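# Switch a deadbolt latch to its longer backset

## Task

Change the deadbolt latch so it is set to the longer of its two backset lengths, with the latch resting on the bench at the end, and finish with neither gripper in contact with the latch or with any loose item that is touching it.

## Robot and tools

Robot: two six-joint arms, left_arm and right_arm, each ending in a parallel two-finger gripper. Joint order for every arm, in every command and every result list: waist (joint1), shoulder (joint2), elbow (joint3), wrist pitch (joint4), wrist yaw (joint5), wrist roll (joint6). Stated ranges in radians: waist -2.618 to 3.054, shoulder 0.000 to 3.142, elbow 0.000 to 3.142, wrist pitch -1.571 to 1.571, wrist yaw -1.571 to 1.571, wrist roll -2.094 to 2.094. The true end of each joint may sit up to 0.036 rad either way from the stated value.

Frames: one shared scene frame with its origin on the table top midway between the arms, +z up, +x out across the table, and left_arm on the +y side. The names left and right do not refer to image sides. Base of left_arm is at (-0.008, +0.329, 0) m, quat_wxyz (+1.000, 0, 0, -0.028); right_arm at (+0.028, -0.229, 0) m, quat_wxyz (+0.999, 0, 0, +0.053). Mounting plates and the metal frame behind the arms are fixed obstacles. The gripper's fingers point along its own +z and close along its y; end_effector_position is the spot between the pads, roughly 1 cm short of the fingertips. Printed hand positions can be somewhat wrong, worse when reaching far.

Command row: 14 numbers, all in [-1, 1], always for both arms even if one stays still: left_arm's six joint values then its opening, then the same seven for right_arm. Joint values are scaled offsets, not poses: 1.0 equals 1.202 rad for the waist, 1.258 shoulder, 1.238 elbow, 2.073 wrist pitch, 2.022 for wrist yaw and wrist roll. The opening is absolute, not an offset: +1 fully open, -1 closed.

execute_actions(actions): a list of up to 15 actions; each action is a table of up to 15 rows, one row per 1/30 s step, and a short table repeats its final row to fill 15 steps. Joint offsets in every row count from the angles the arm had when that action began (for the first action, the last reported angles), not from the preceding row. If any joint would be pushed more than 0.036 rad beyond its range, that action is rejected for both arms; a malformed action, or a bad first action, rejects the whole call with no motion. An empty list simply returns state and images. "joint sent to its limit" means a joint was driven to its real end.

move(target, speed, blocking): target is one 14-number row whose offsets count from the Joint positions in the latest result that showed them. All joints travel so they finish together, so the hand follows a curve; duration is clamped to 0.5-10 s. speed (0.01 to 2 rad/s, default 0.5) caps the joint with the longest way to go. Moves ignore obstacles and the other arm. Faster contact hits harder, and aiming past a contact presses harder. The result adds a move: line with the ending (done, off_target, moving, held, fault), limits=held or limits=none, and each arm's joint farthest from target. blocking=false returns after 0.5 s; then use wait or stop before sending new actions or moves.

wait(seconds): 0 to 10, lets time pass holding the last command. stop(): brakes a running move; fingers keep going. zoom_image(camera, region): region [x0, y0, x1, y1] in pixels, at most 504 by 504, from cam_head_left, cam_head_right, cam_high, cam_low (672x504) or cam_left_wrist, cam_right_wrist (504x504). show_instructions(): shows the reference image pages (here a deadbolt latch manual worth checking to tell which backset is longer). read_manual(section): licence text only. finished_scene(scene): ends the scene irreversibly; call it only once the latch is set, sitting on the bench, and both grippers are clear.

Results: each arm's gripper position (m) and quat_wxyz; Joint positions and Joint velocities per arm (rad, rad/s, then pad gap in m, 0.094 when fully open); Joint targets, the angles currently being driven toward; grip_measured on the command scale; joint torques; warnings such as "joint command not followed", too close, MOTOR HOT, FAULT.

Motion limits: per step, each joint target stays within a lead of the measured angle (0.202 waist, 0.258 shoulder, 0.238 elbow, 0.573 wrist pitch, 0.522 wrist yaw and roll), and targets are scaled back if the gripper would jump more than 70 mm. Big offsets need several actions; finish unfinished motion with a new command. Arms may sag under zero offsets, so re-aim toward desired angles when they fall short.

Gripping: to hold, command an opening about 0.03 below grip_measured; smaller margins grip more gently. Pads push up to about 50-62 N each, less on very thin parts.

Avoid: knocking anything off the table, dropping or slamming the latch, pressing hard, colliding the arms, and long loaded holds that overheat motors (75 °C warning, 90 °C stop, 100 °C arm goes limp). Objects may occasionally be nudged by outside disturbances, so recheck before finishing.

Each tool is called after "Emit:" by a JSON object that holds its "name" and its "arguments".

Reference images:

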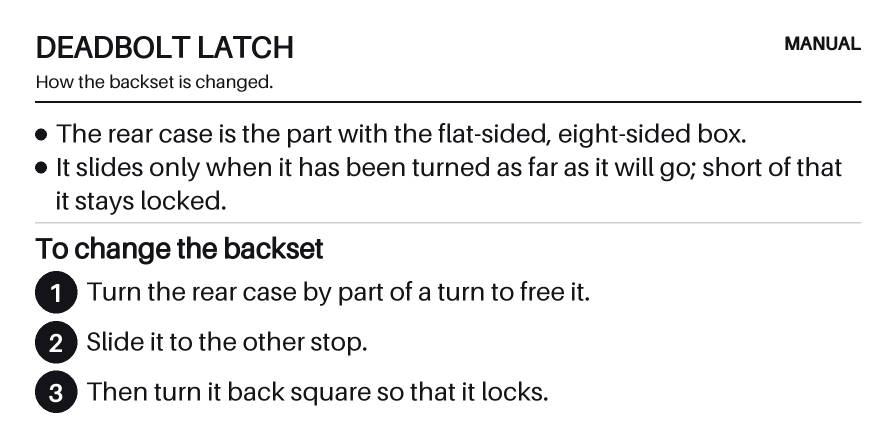

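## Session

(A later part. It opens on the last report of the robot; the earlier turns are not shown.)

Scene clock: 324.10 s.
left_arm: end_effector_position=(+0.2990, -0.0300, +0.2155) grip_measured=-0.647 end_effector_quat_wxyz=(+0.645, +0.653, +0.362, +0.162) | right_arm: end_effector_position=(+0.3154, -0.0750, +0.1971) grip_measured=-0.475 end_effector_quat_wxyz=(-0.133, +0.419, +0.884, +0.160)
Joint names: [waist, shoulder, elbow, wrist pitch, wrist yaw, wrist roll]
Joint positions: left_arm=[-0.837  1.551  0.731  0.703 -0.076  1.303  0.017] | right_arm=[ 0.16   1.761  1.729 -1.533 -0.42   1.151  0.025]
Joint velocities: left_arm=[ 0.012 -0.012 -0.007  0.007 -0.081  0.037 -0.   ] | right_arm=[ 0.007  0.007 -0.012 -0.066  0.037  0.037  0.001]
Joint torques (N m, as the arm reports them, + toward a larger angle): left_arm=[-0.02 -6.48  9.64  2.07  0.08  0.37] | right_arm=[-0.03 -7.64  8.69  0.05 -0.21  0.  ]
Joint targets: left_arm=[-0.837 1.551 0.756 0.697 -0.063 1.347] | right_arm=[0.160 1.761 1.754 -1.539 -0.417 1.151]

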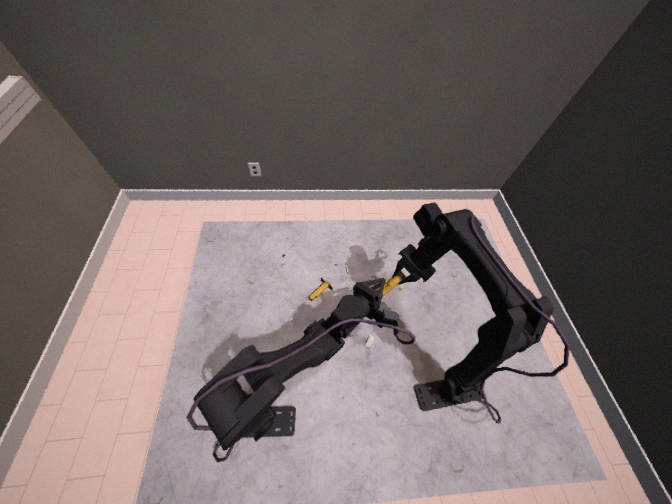

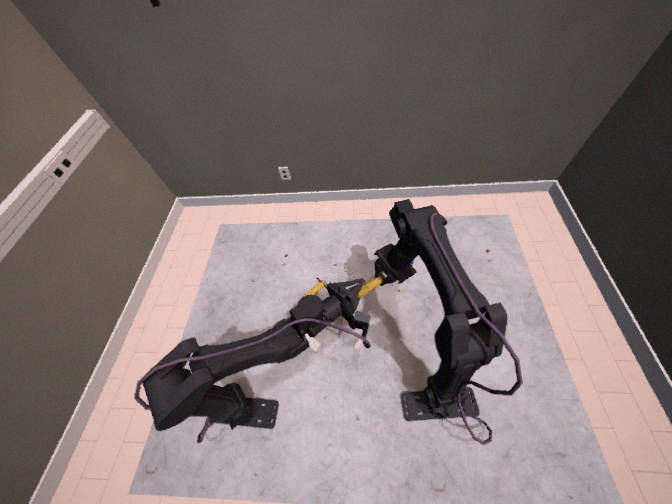

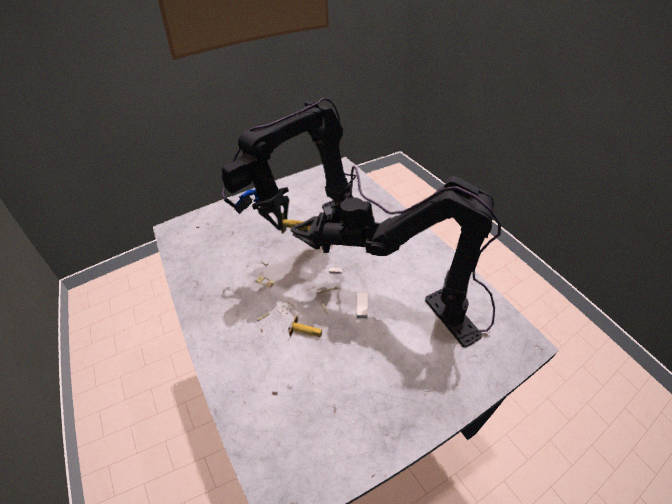

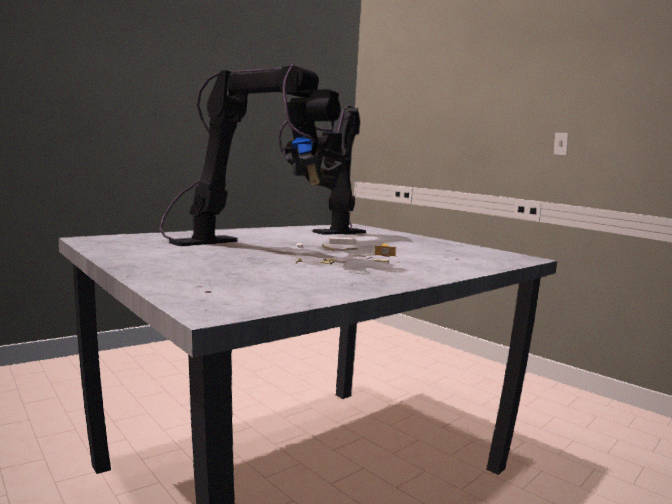

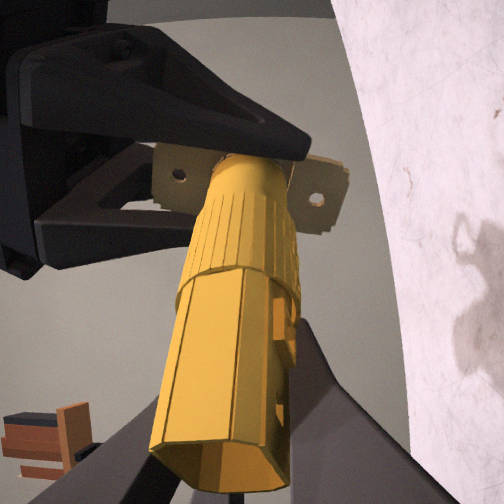

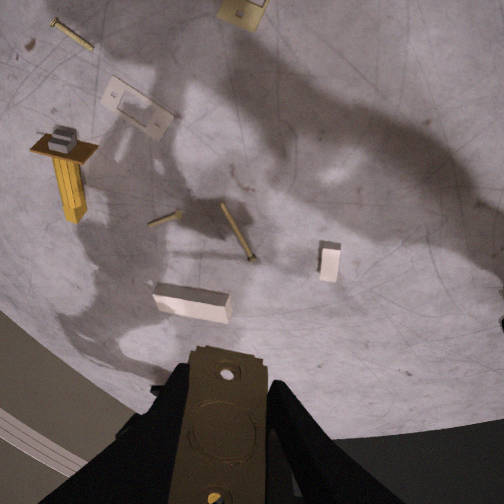

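Emit:
{"name": "move", "arguments": {"target": [0,0,0.02,0,0,0.12,-0.72, 0,0,0.02,0,0,0,-0.6], "speed": 0.2}}

Scene clock: 330.20 s.
left_arm: end_effector_position=(+0.3018, -0.0277, +0.2185) grip_measured=-0.672 end_effector_quat_wxyz=(+0.629, +0.678, +0.305, +0.230) | right_arm: end_effector_position=(+0.3173, -0.0737, +0.1974) grip_measured=-0.475 end_effector_quat_wxyz=(-0.131, +0.414, +0.886, +0.165)
Joint names: [waist, shoulder, elbow, wrist pitch, wrist yaw, wrist roll]
Joint positions: left_arm=[-0.837  1.551  0.731  0.715 -0.096  1.488  0.015] | right_arm=[ 0.16   1.761  1.729 -1.524 -0.424  1.143  0.025]
Joint velocities: left_arm=[ 0.007 -0.012 -0.017  0.007 -0.051 -0.037 -0.   ] | right_arm=[ 0.027 -0.017 -0.002  0.022 -0.022  0.007  0.001]
Joint torques (N m, as the arm reports them, + toward a larger angle): left_arm=[-0.05 -6.5   9.68  2.    0.16  0.51] | right_arm=[-0.14 -7.84  8.82  0.06 -0.16  0.11]
Joint targets: left_arm=[-0.837 1.551 0.756 0.703 -0.076 1.545] | right_arm=[0.160 1.761 1.754 -1.534 -0.420 1.151]
move: off_target (left_arm, right_arm); limits=none; left_arm: farthest joint: the wrist roll, 0.057 radians from its target (0.243 radians at the start); right_arm: farthest joint: the elbow, 0.025 radians from its target (0.025 radians at the start)

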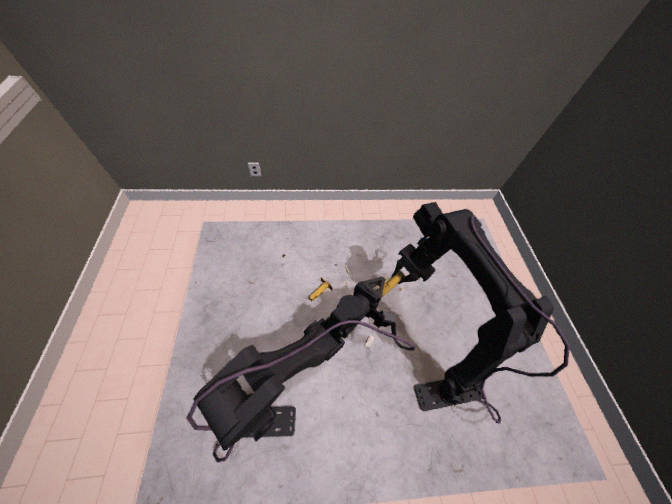

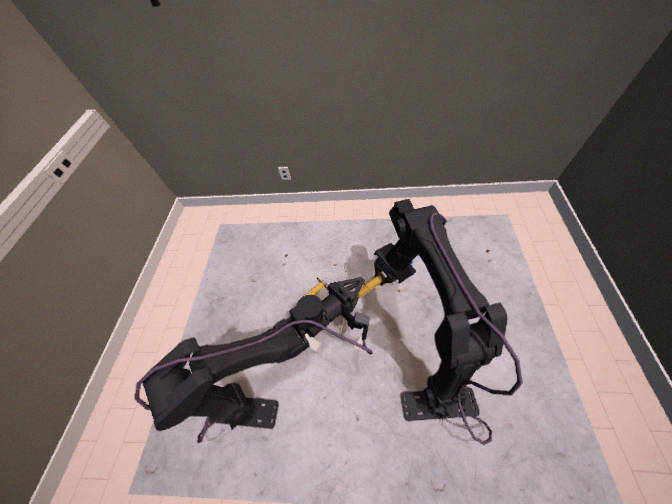

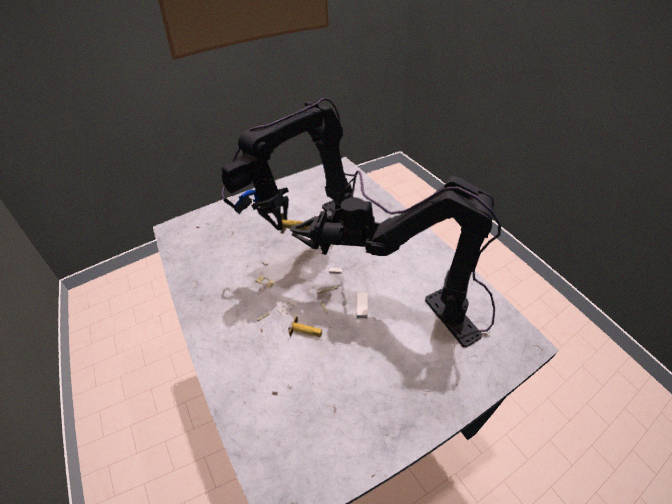

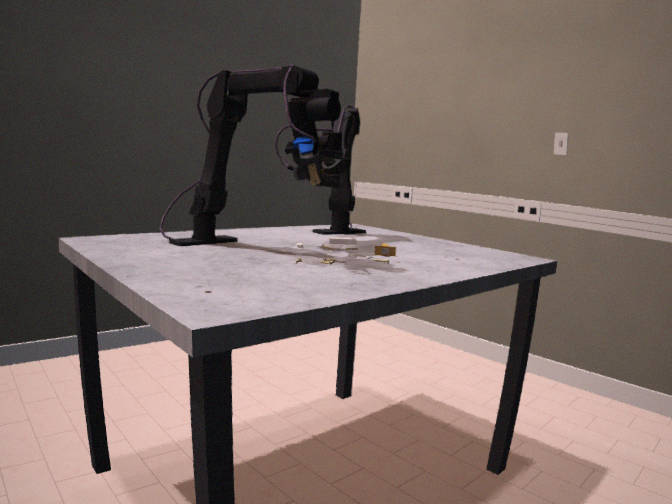

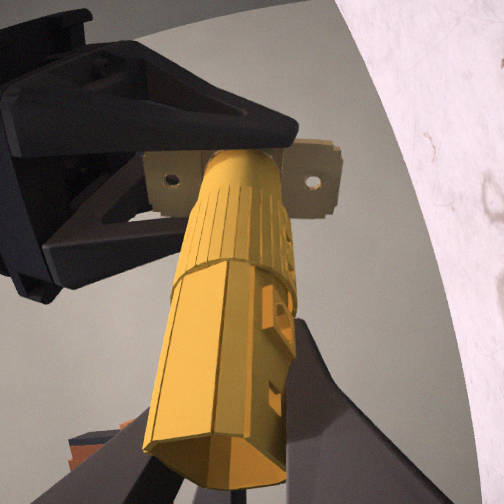

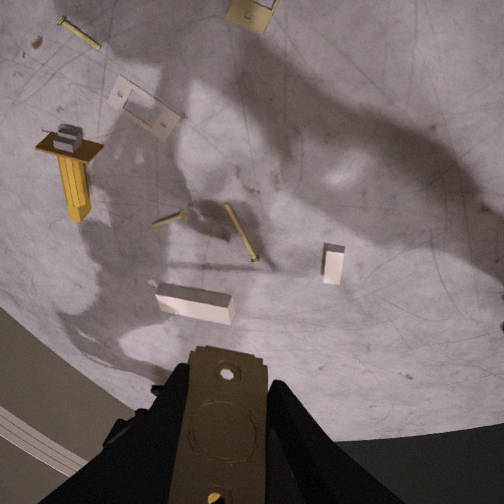

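Emit:
{"name": "move", "arguments": {"target": [0,0,0.02,0,0,0.15,-0.76, 0,0,0.02,0,0,0,-0.6], "speed": 0.2}}

Scene clock: 335.37 s.
left_arm: end_effector_position=(+0.3047, -0.0252, +0.2208) grip_measured=-0.670 end_effector_quat_wxyz=(+0.599, +0.702, +0.234, +0.306) | right_arm: end_effector_position=(+0.3206, -0.0721, +0.1978) grip_measured=-0.475 end_effector_quat_wxyz=(-0.124, +0.403, +0.890, +0.173)
Joint names: [waist, shoulder, elbow, wrist pitch, wrist yaw, wrist roll]
Joint positions: left_arm=[-0.837  1.551  0.731  0.724 -0.117  1.711  0.016] | right_arm=[ 0.16   1.761  1.729 -1.509 -0.428  1.122  0.025]
Joint velocities: left_arm=[-0.002 -0.007  0.002  0.007 -0.037 -0.007  0.001] | right_arm=[ 0.002 -0.002 -0.002 -0.007 -0.022 -0.007 -0.   ]
Joint torques (N m, as the arm reports them, + toward a larger angle): left_arm=[-0.03 -6.51  9.6   2.05  0.2   0.65] | right_arm=[-0.17 -7.8   8.85  0.04 -0.17  0.23]
Joint targets: left_arm=[-0.837 1.551 0.756 0.715 -0.096 1.792] | right_arm=[0.160 1.761 1.754 -1.524 -0.424 1.143]
move: off_target (left_arm, right_arm); limits=none; left_arm: farthest joint: the wrist roll, 0.081 radians from its target (0.303 radians at the start); right_arm: farthest joint: the elbow, 0.025 radians from its target (0.025 radians at the start)

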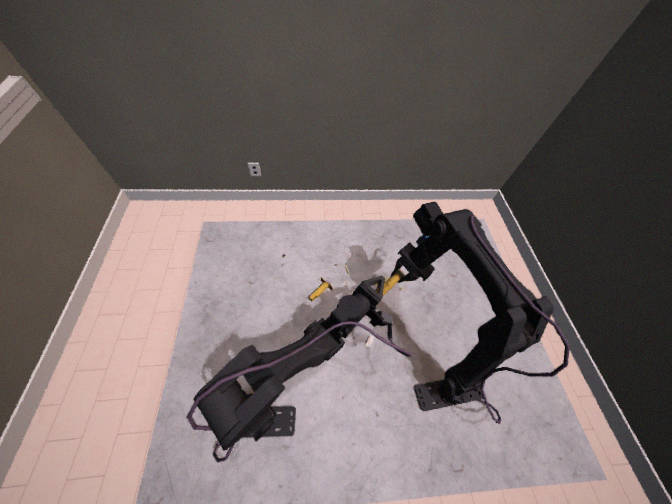

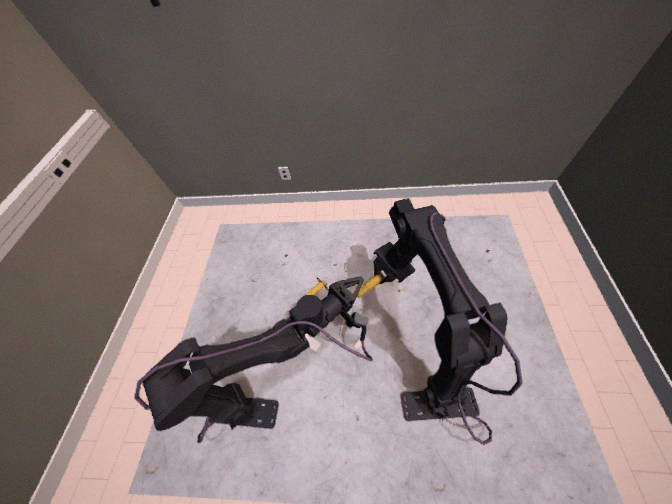

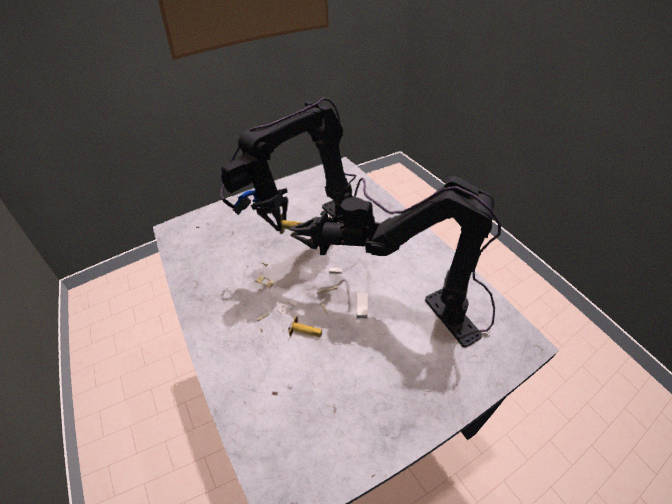

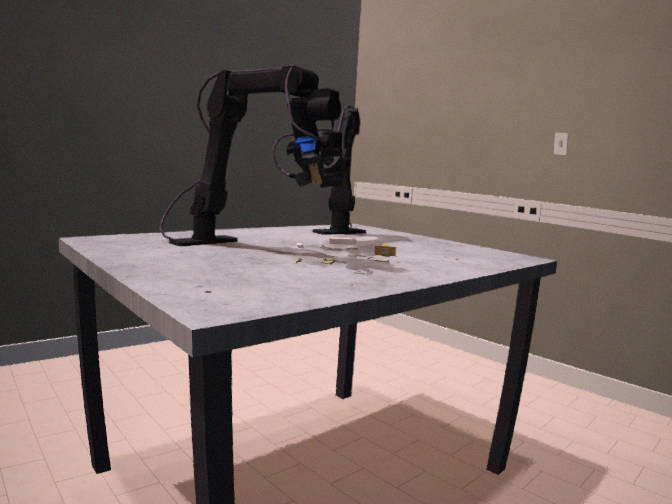

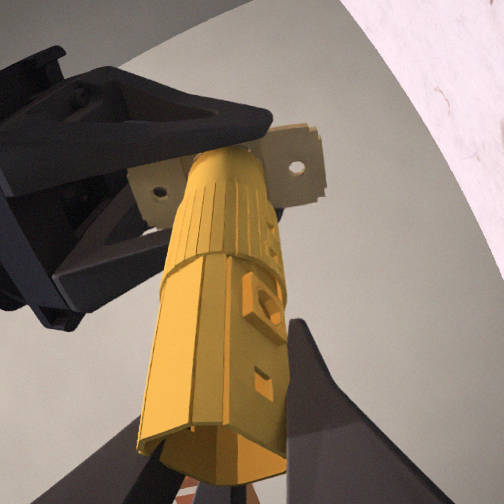

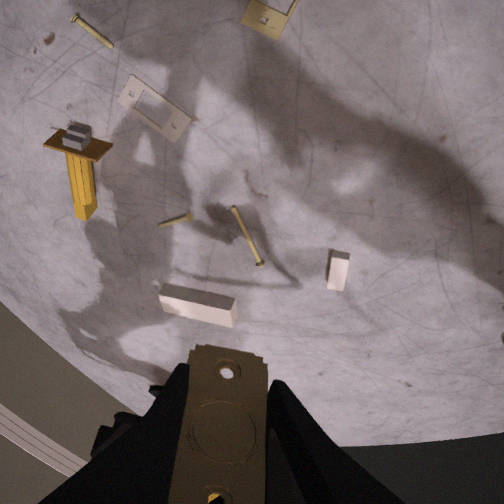

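Emit:
{"name": "move", "arguments": {"target": [0,-0.06,-0.015,-0.017,0,0.03,-0.76, 0,0,0.02,0,0,0,-0.6], "speed": 0.05}}

Scene clock: 345.70 s.
left_arm: end_effector_position=(+0.3031, -0.0192, +0.2259) grip_measured=-0.670 end_effector_quat_wxyz=(+0.592, +0.705, +0.238, +0.311) | right_arm: end_effector_position=(+0.3197, -0.0658, +0.2004) grip_measured=-0.475 end_effector_quat_wxyz=(-0.132, +0.394, +0.890, +0.187)
Joint names: [waist, shoulder, elbow, wrist pitch, wrist yaw, wrist roll]
Joint positions: left_arm=[-0.837  1.512  0.731  0.673 -0.131  1.715  0.016] | right_arm=[ 0.163  1.761  1.729 -1.504 -0.461  1.111  0.025]
Joint velocities: left_arm=[-0.002 -0.012  0.017 -0.007 -0.007 -0.037 -0.001] | right_arm=[-0.002  0.007 -0.012 -0.037  0.007  0.051 -0.001]
Joint torques (N m, as the arm reports them, + toward a larger angle): left_arm=[-0.04 -9.25  6.11  2.29  0.1   0.5 ] | right_arm=[-0.28 -7.78  8.92  0.12  0.13  0.13]
Joint targets: left_arm=[-0.837 1.475 0.713 0.689 -0.117 1.771] | right_arm=[0.160 1.761 1.754 -1.508 -0.428 1.122]
move: off_target (left_arm, right_arm); limits=none; left_arm: farthest joint: the wrist roll, 0.057 radians from its target (0.061 radians at the start); right_arm: farthest joint: the wrist yaw, 0.033 radians from its target (0.000 radians at the start)

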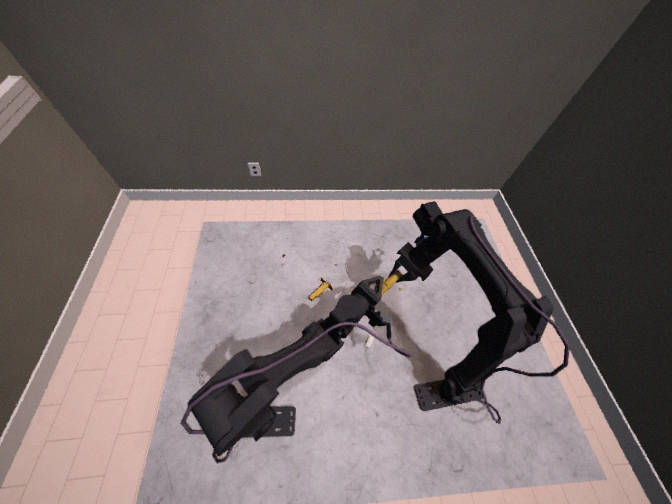

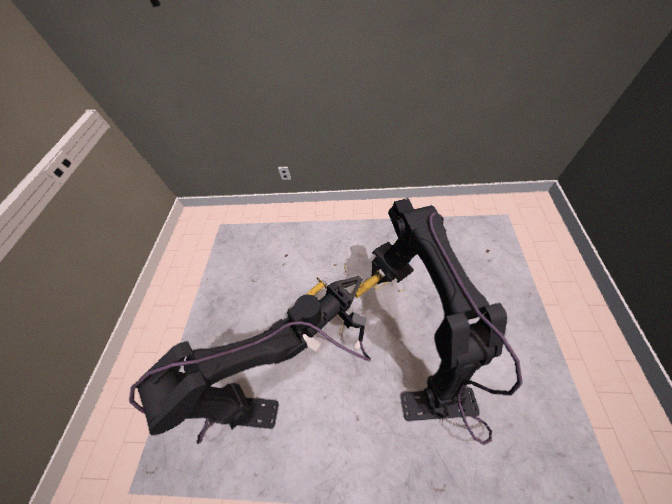

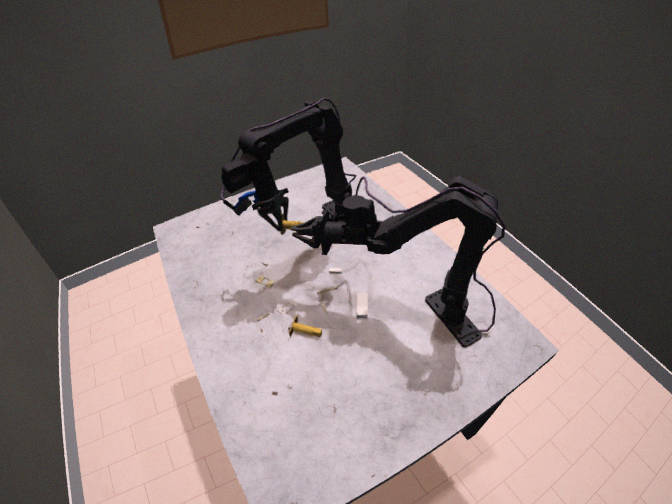

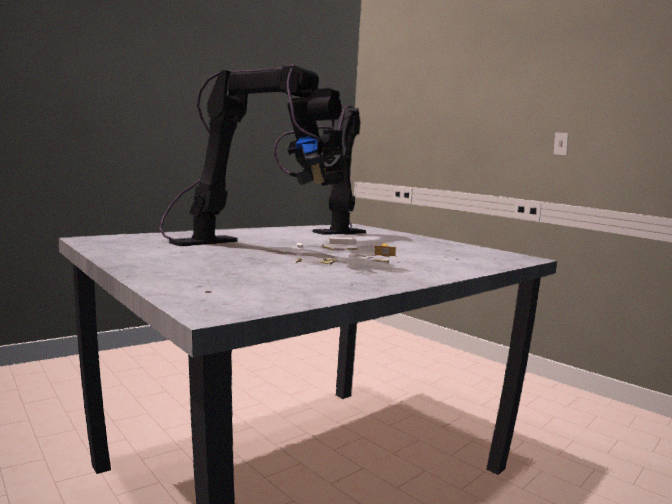

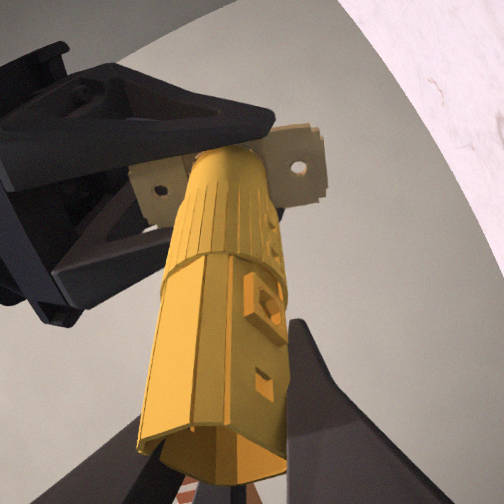

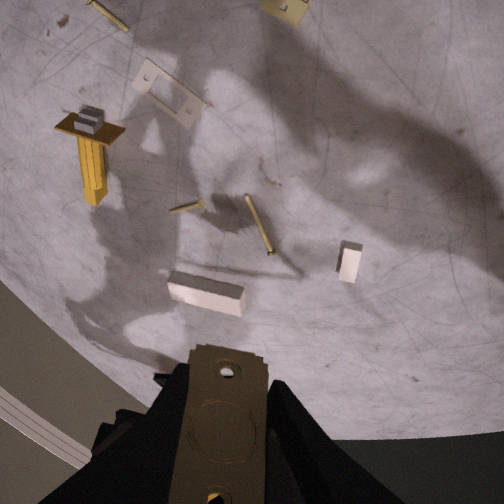

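Emit:
{"name": "move", "arguments": {"target": [0,-0.045,0.0,-0.005,0,0.03,-0.76, 0,0,0.02,0,0.07,0,-0.6], "speed": 0.08}}

Scene clock: 362.13 s.
left_arm: end_effector_position=(+0.3020, -0.0173, +0.2254) grip_measured=-0.670 end_effector_quat_wxyz=(+0.587, +0.709, +0.239, +0.310) | right_arm: end_effector_position=(+0.3189, -0.0643, +0.1993) grip_measured=-0.475 end_effector_quat_wxyz=(-0.128, +0.388, +0.894, +0.182)
Joint names: [waist, shoulder, elbow, wrist pitch, wrist yaw, wrist roll]
Joint positions: left_arm=[-0.837  1.499  0.731  0.647 -0.133  1.716  0.016] | right_arm=[ 0.175  1.761  1.729 -1.501 -0.447  1.108  0.025]
Joint velocities: left_arm=[ 0.002  0.007  0.007 -0.037 -0.037  0.066  0.   ] | right_arm=[ 0.007 -0.022  0.007 -0.051 -0.022  0.037  0.001]
Joint torques (N m, as the arm reports them, + toward a larger angle): left_arm=[-0.03 -9.76  7.74  2.29  0.    0.52] | right_arm=[-0.88 -7.88  8.79  0.2   0.9   0.03]
Joint targets: left_arm=[-0.837 1.455 0.731 0.663 -0.131 1.775] | right_arm=[0.163 1.761 1.754 -1.504 -0.320 1.111]
move: off_target (left_arm, right_arm); limits=none; left_arm: farthest joint: the wrist roll, 0.060 radians from its target (0.061 radians at the start); right_arm: farthest joint: the wrist yaw, 0.127 radians from its target (0.142 radians at the start)

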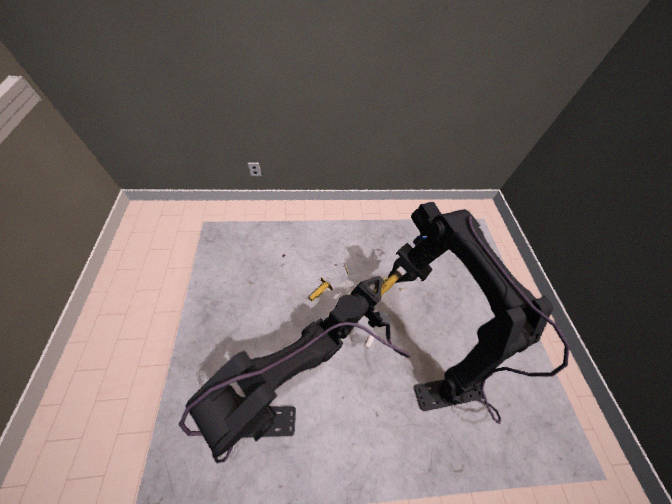

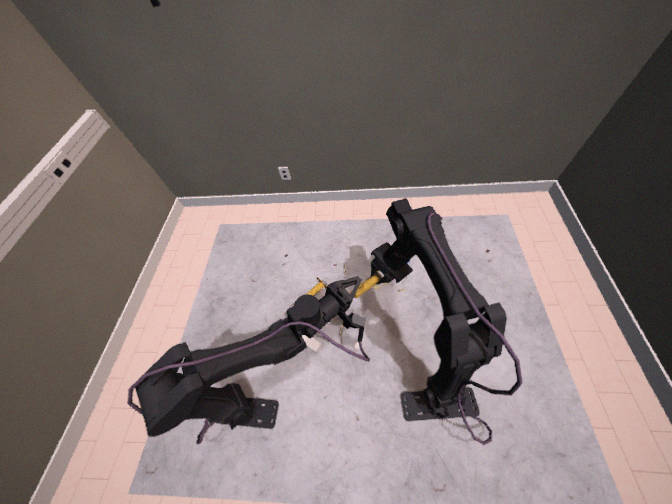

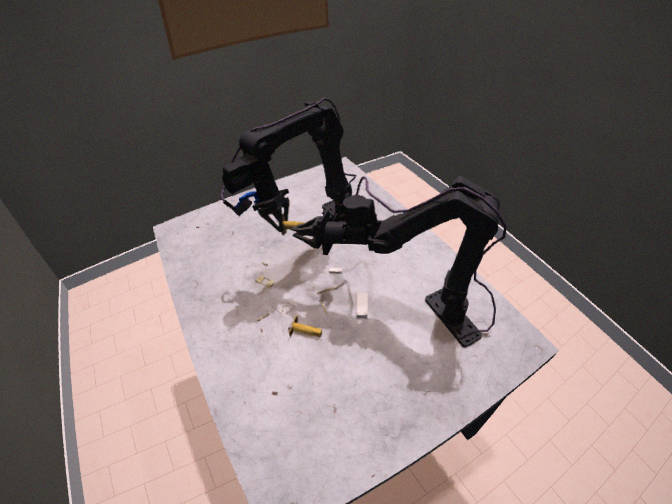

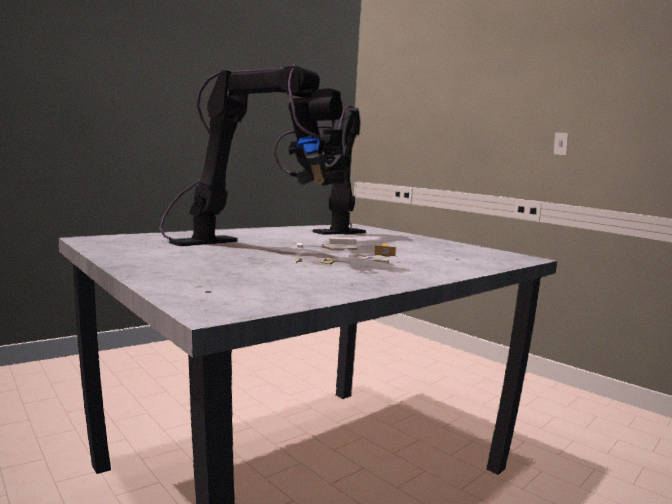

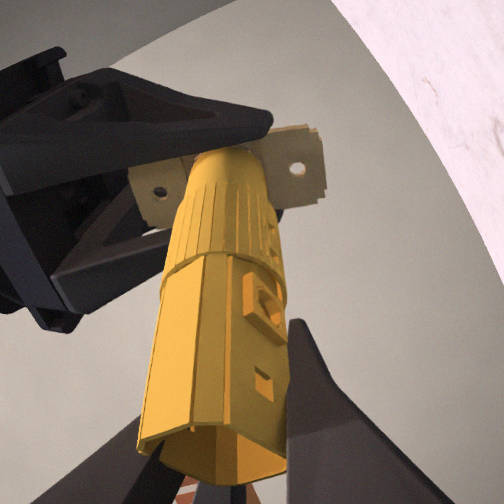

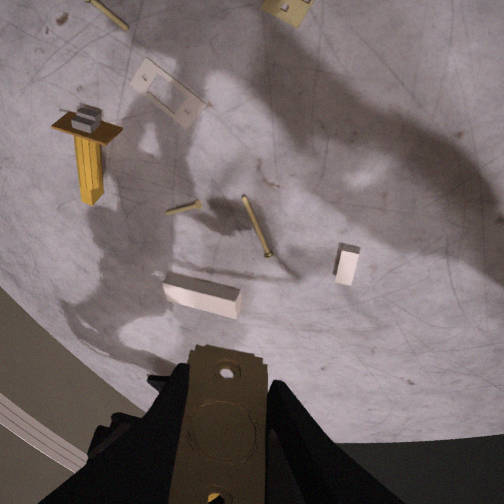

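Emit:
{"name": "move", "arguments": {"target": [0,0.04,0.022,0.03,0.04,0,-0.45, 0,0,0.02,0,0,0,-0.6], "speed": 0.15}}

Emit:
{"name": "move", "arguments": {"target": [0,0,0.02,0,0,-0.19,-0.45, 0,0,0.02,0,0,0,-0.6], "speed": 0.4}}

Scene clock: 377.67 s.
left_arm: end_effector_position=(+0.2963, -0.0309, +0.2220) grip_measured=-0.452 end_effector_quat_wxyz=(+0.606, +0.710, +0.215, +0.288) | right_arm: end_effector_position=(+0.3191, -0.0651, +0.1989) grip_measured=-0.475 end_effector_quat_wxyz=(-0.126, +0.388, +0.895, +0.180)
Joint names: [waist, shoulder, elbow, wrist pitch, wrist yaw, wrist roll]
Joint positions: left_arm=[-0.837  1.538  0.731  0.706 -0.06   1.715  0.026] | right_arm=[ 0.176  1.761  1.729 -1.501 -0.441  1.108  0.025]
Joint velocities: left_arm=[-0.002  0.002 -0.022 -0.007  0.007 -0.022 -0.001] | right_arm=[ 0.007 -0.007 -0.002 -0.022 -0.022  0.081 -0.001]
Joint torques (N m, as the arm reports them, + toward a larger angle): left_arm=[-0.05 -5.5   9.88  2.17  0.04 -0.04] | right_arm=[ 0.2  -7.79  8.91  0.22 -0.23  0.03]
Joint targets: left_arm=[-0.837 1.549 0.758 0.710 -0.052 1.715] | right_arm=[0.175 1.761 1.754 -1.502 -0.447 1.108]
move: off_target (left_arm, right_arm); limits=none; left_arm: farthest joint: the elbow, 0.027 radians from its target (0.027 radians at the start); right_arm: farthest joint: the elbow, 0.025 radians from its target (0.025 radians at the start)

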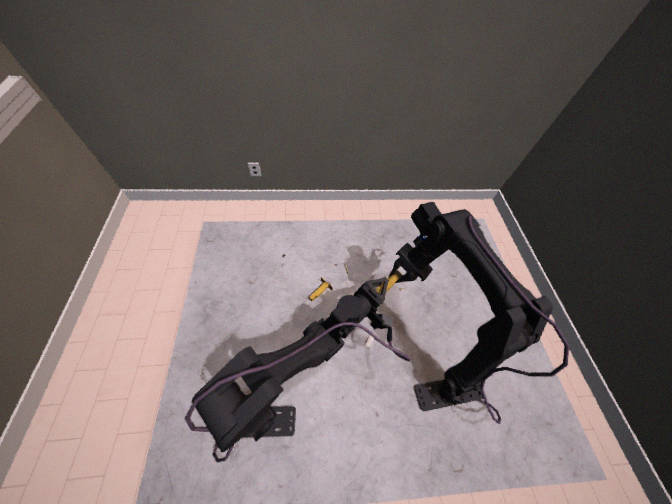

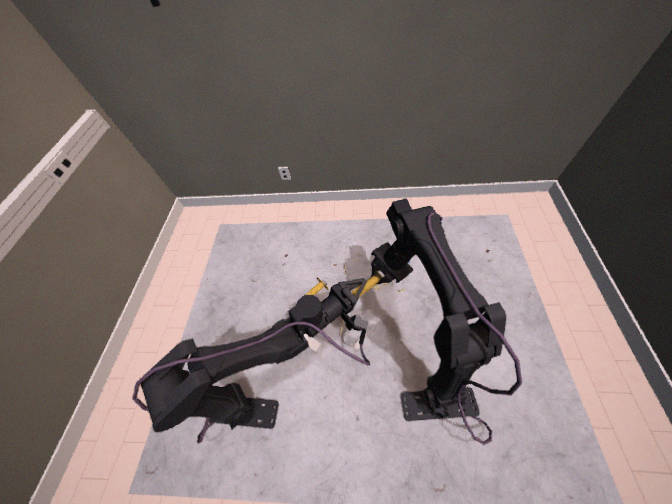

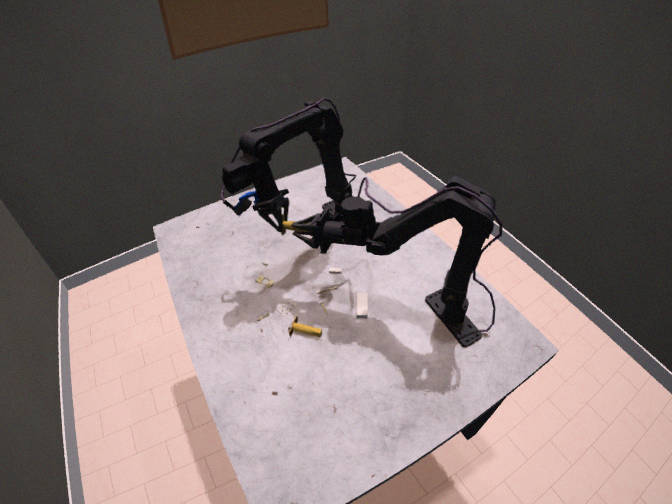

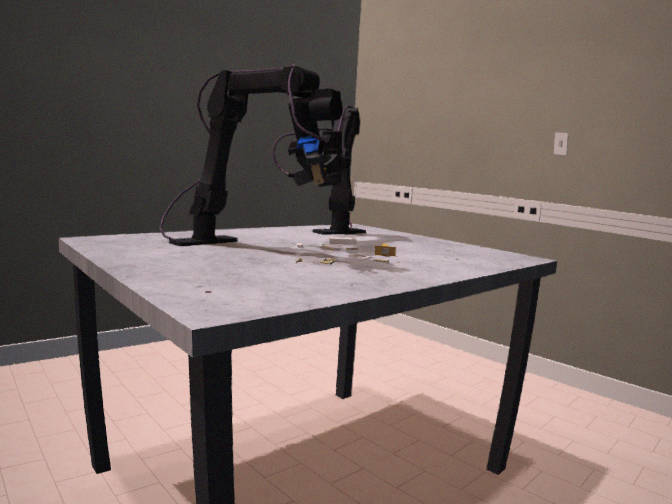

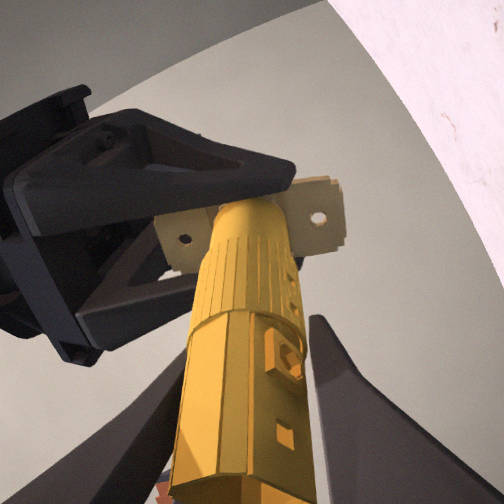

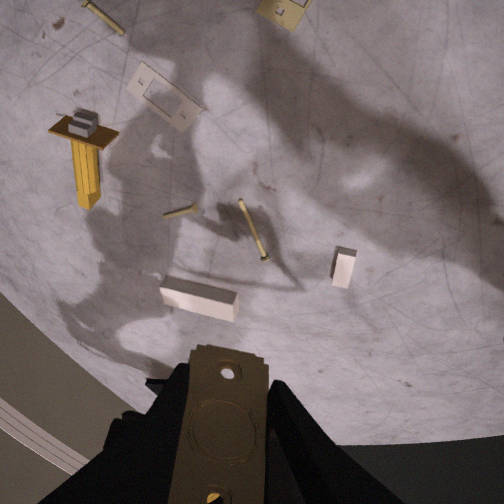

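Scene clock: 379.37 s.
left_arm: end_effector_position=(+0.2963, -0.0304, +0.2190) grip_measured=-0.452 end_effector_quat_wxyz=(+0.643, +0.663, +0.342, +0.172) | right_arm: end_effector_position=(+0.3191, -0.0651, +0.1988) grip_measured=-0.475 end_effector_quat_wxyz=(-0.126, +0.388, +0.895, +0.180)
Joint names: [waist, shoulder, elbow, wrist pitch, wrist yaw, wrist roll]
Joint positions: left_arm=[-0.837  1.538  0.731  0.694 -0.062  1.349  0.026] | right_arm=[ 0.176  1.761  1.729 -1.501 -0.441  1.108  0.025]
Joint velocities: left_arm=[ 0.002  0.002  0.002  0.066 -0.066  0.007 -0.001] | right_arm=[-0.012 -0.002 -0.007 -0.022 -0.007 -0.022  0.   ]
Joint torques (N m, as the arm reports them, + toward a larger angle): left_arm=[-0.05 -6.42  9.7   2.26  0.01 -0.23] | right_arm=[-0.2  -7.71  8.99  0.2  -0.2  -0.04]
Joint targets: left_arm=[-0.837 1.538 0.756 0.706 -0.061 1.331] | right_arm=[0.176 1.761 1.754 -1.501 -0.441 1.108]
move: off_target (left_arm, right_arm); limits=none; left_arm: farthest joint: the elbow, 0.025 radians from its target (0.025 radians at the start); right_arm: farthest joint: the elbow, 0.025 radians from its target (0.025 radians at the start)

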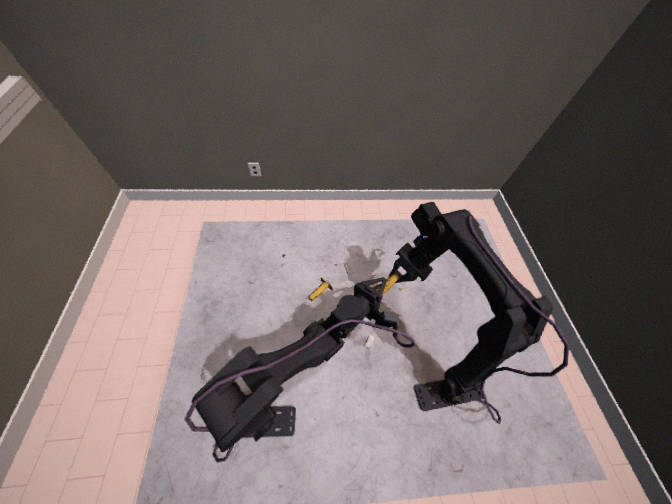

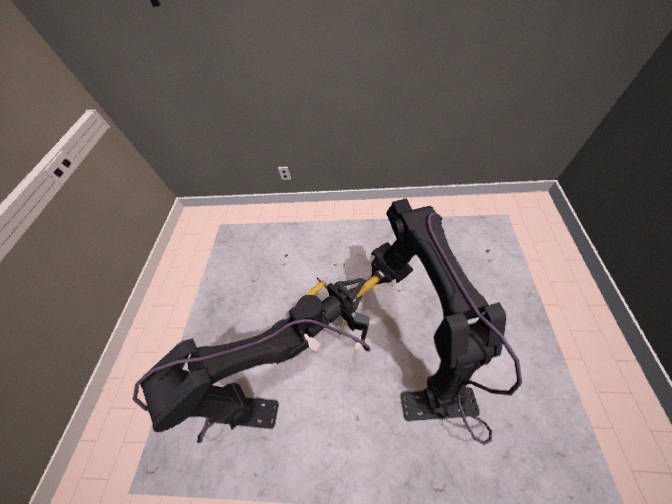

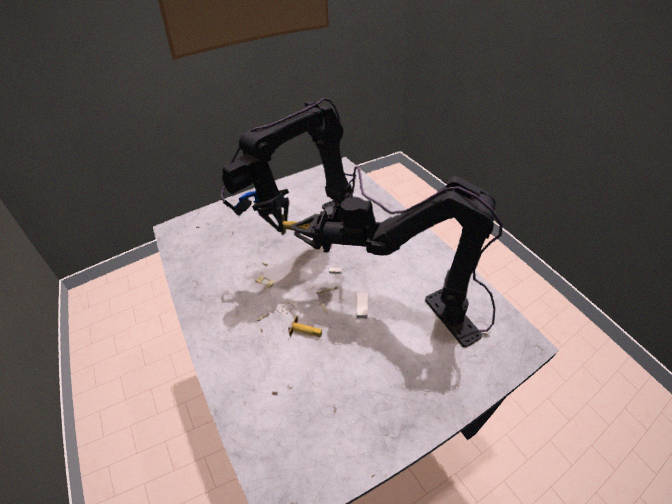

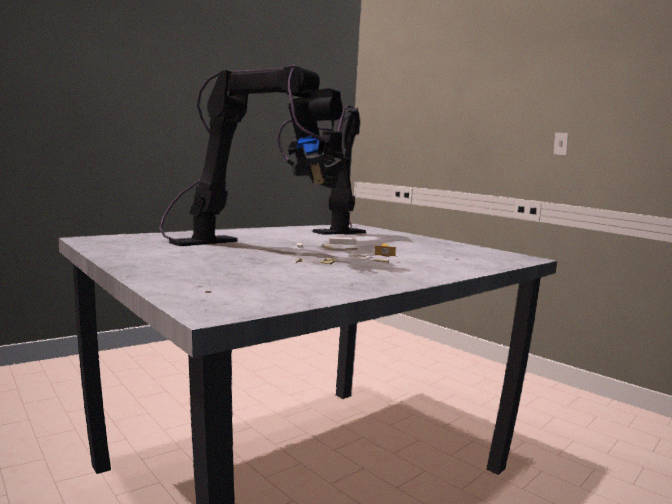

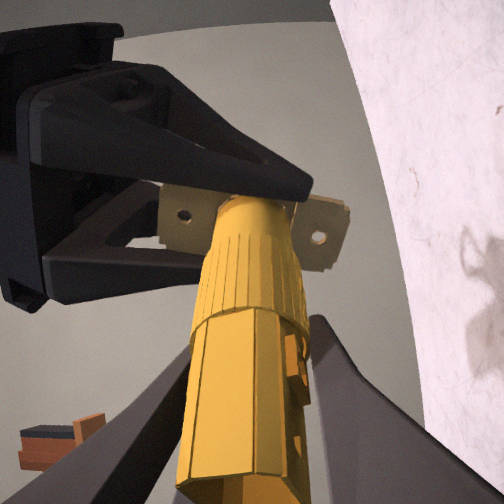

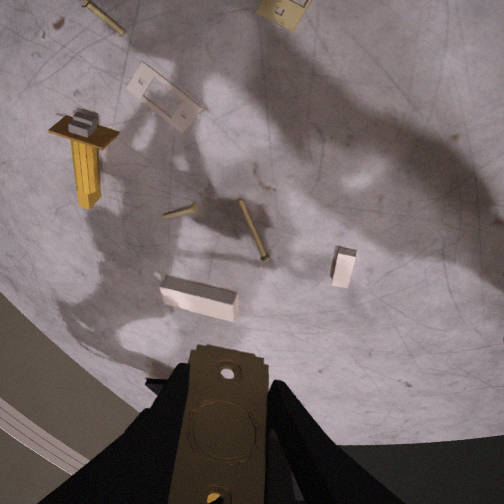

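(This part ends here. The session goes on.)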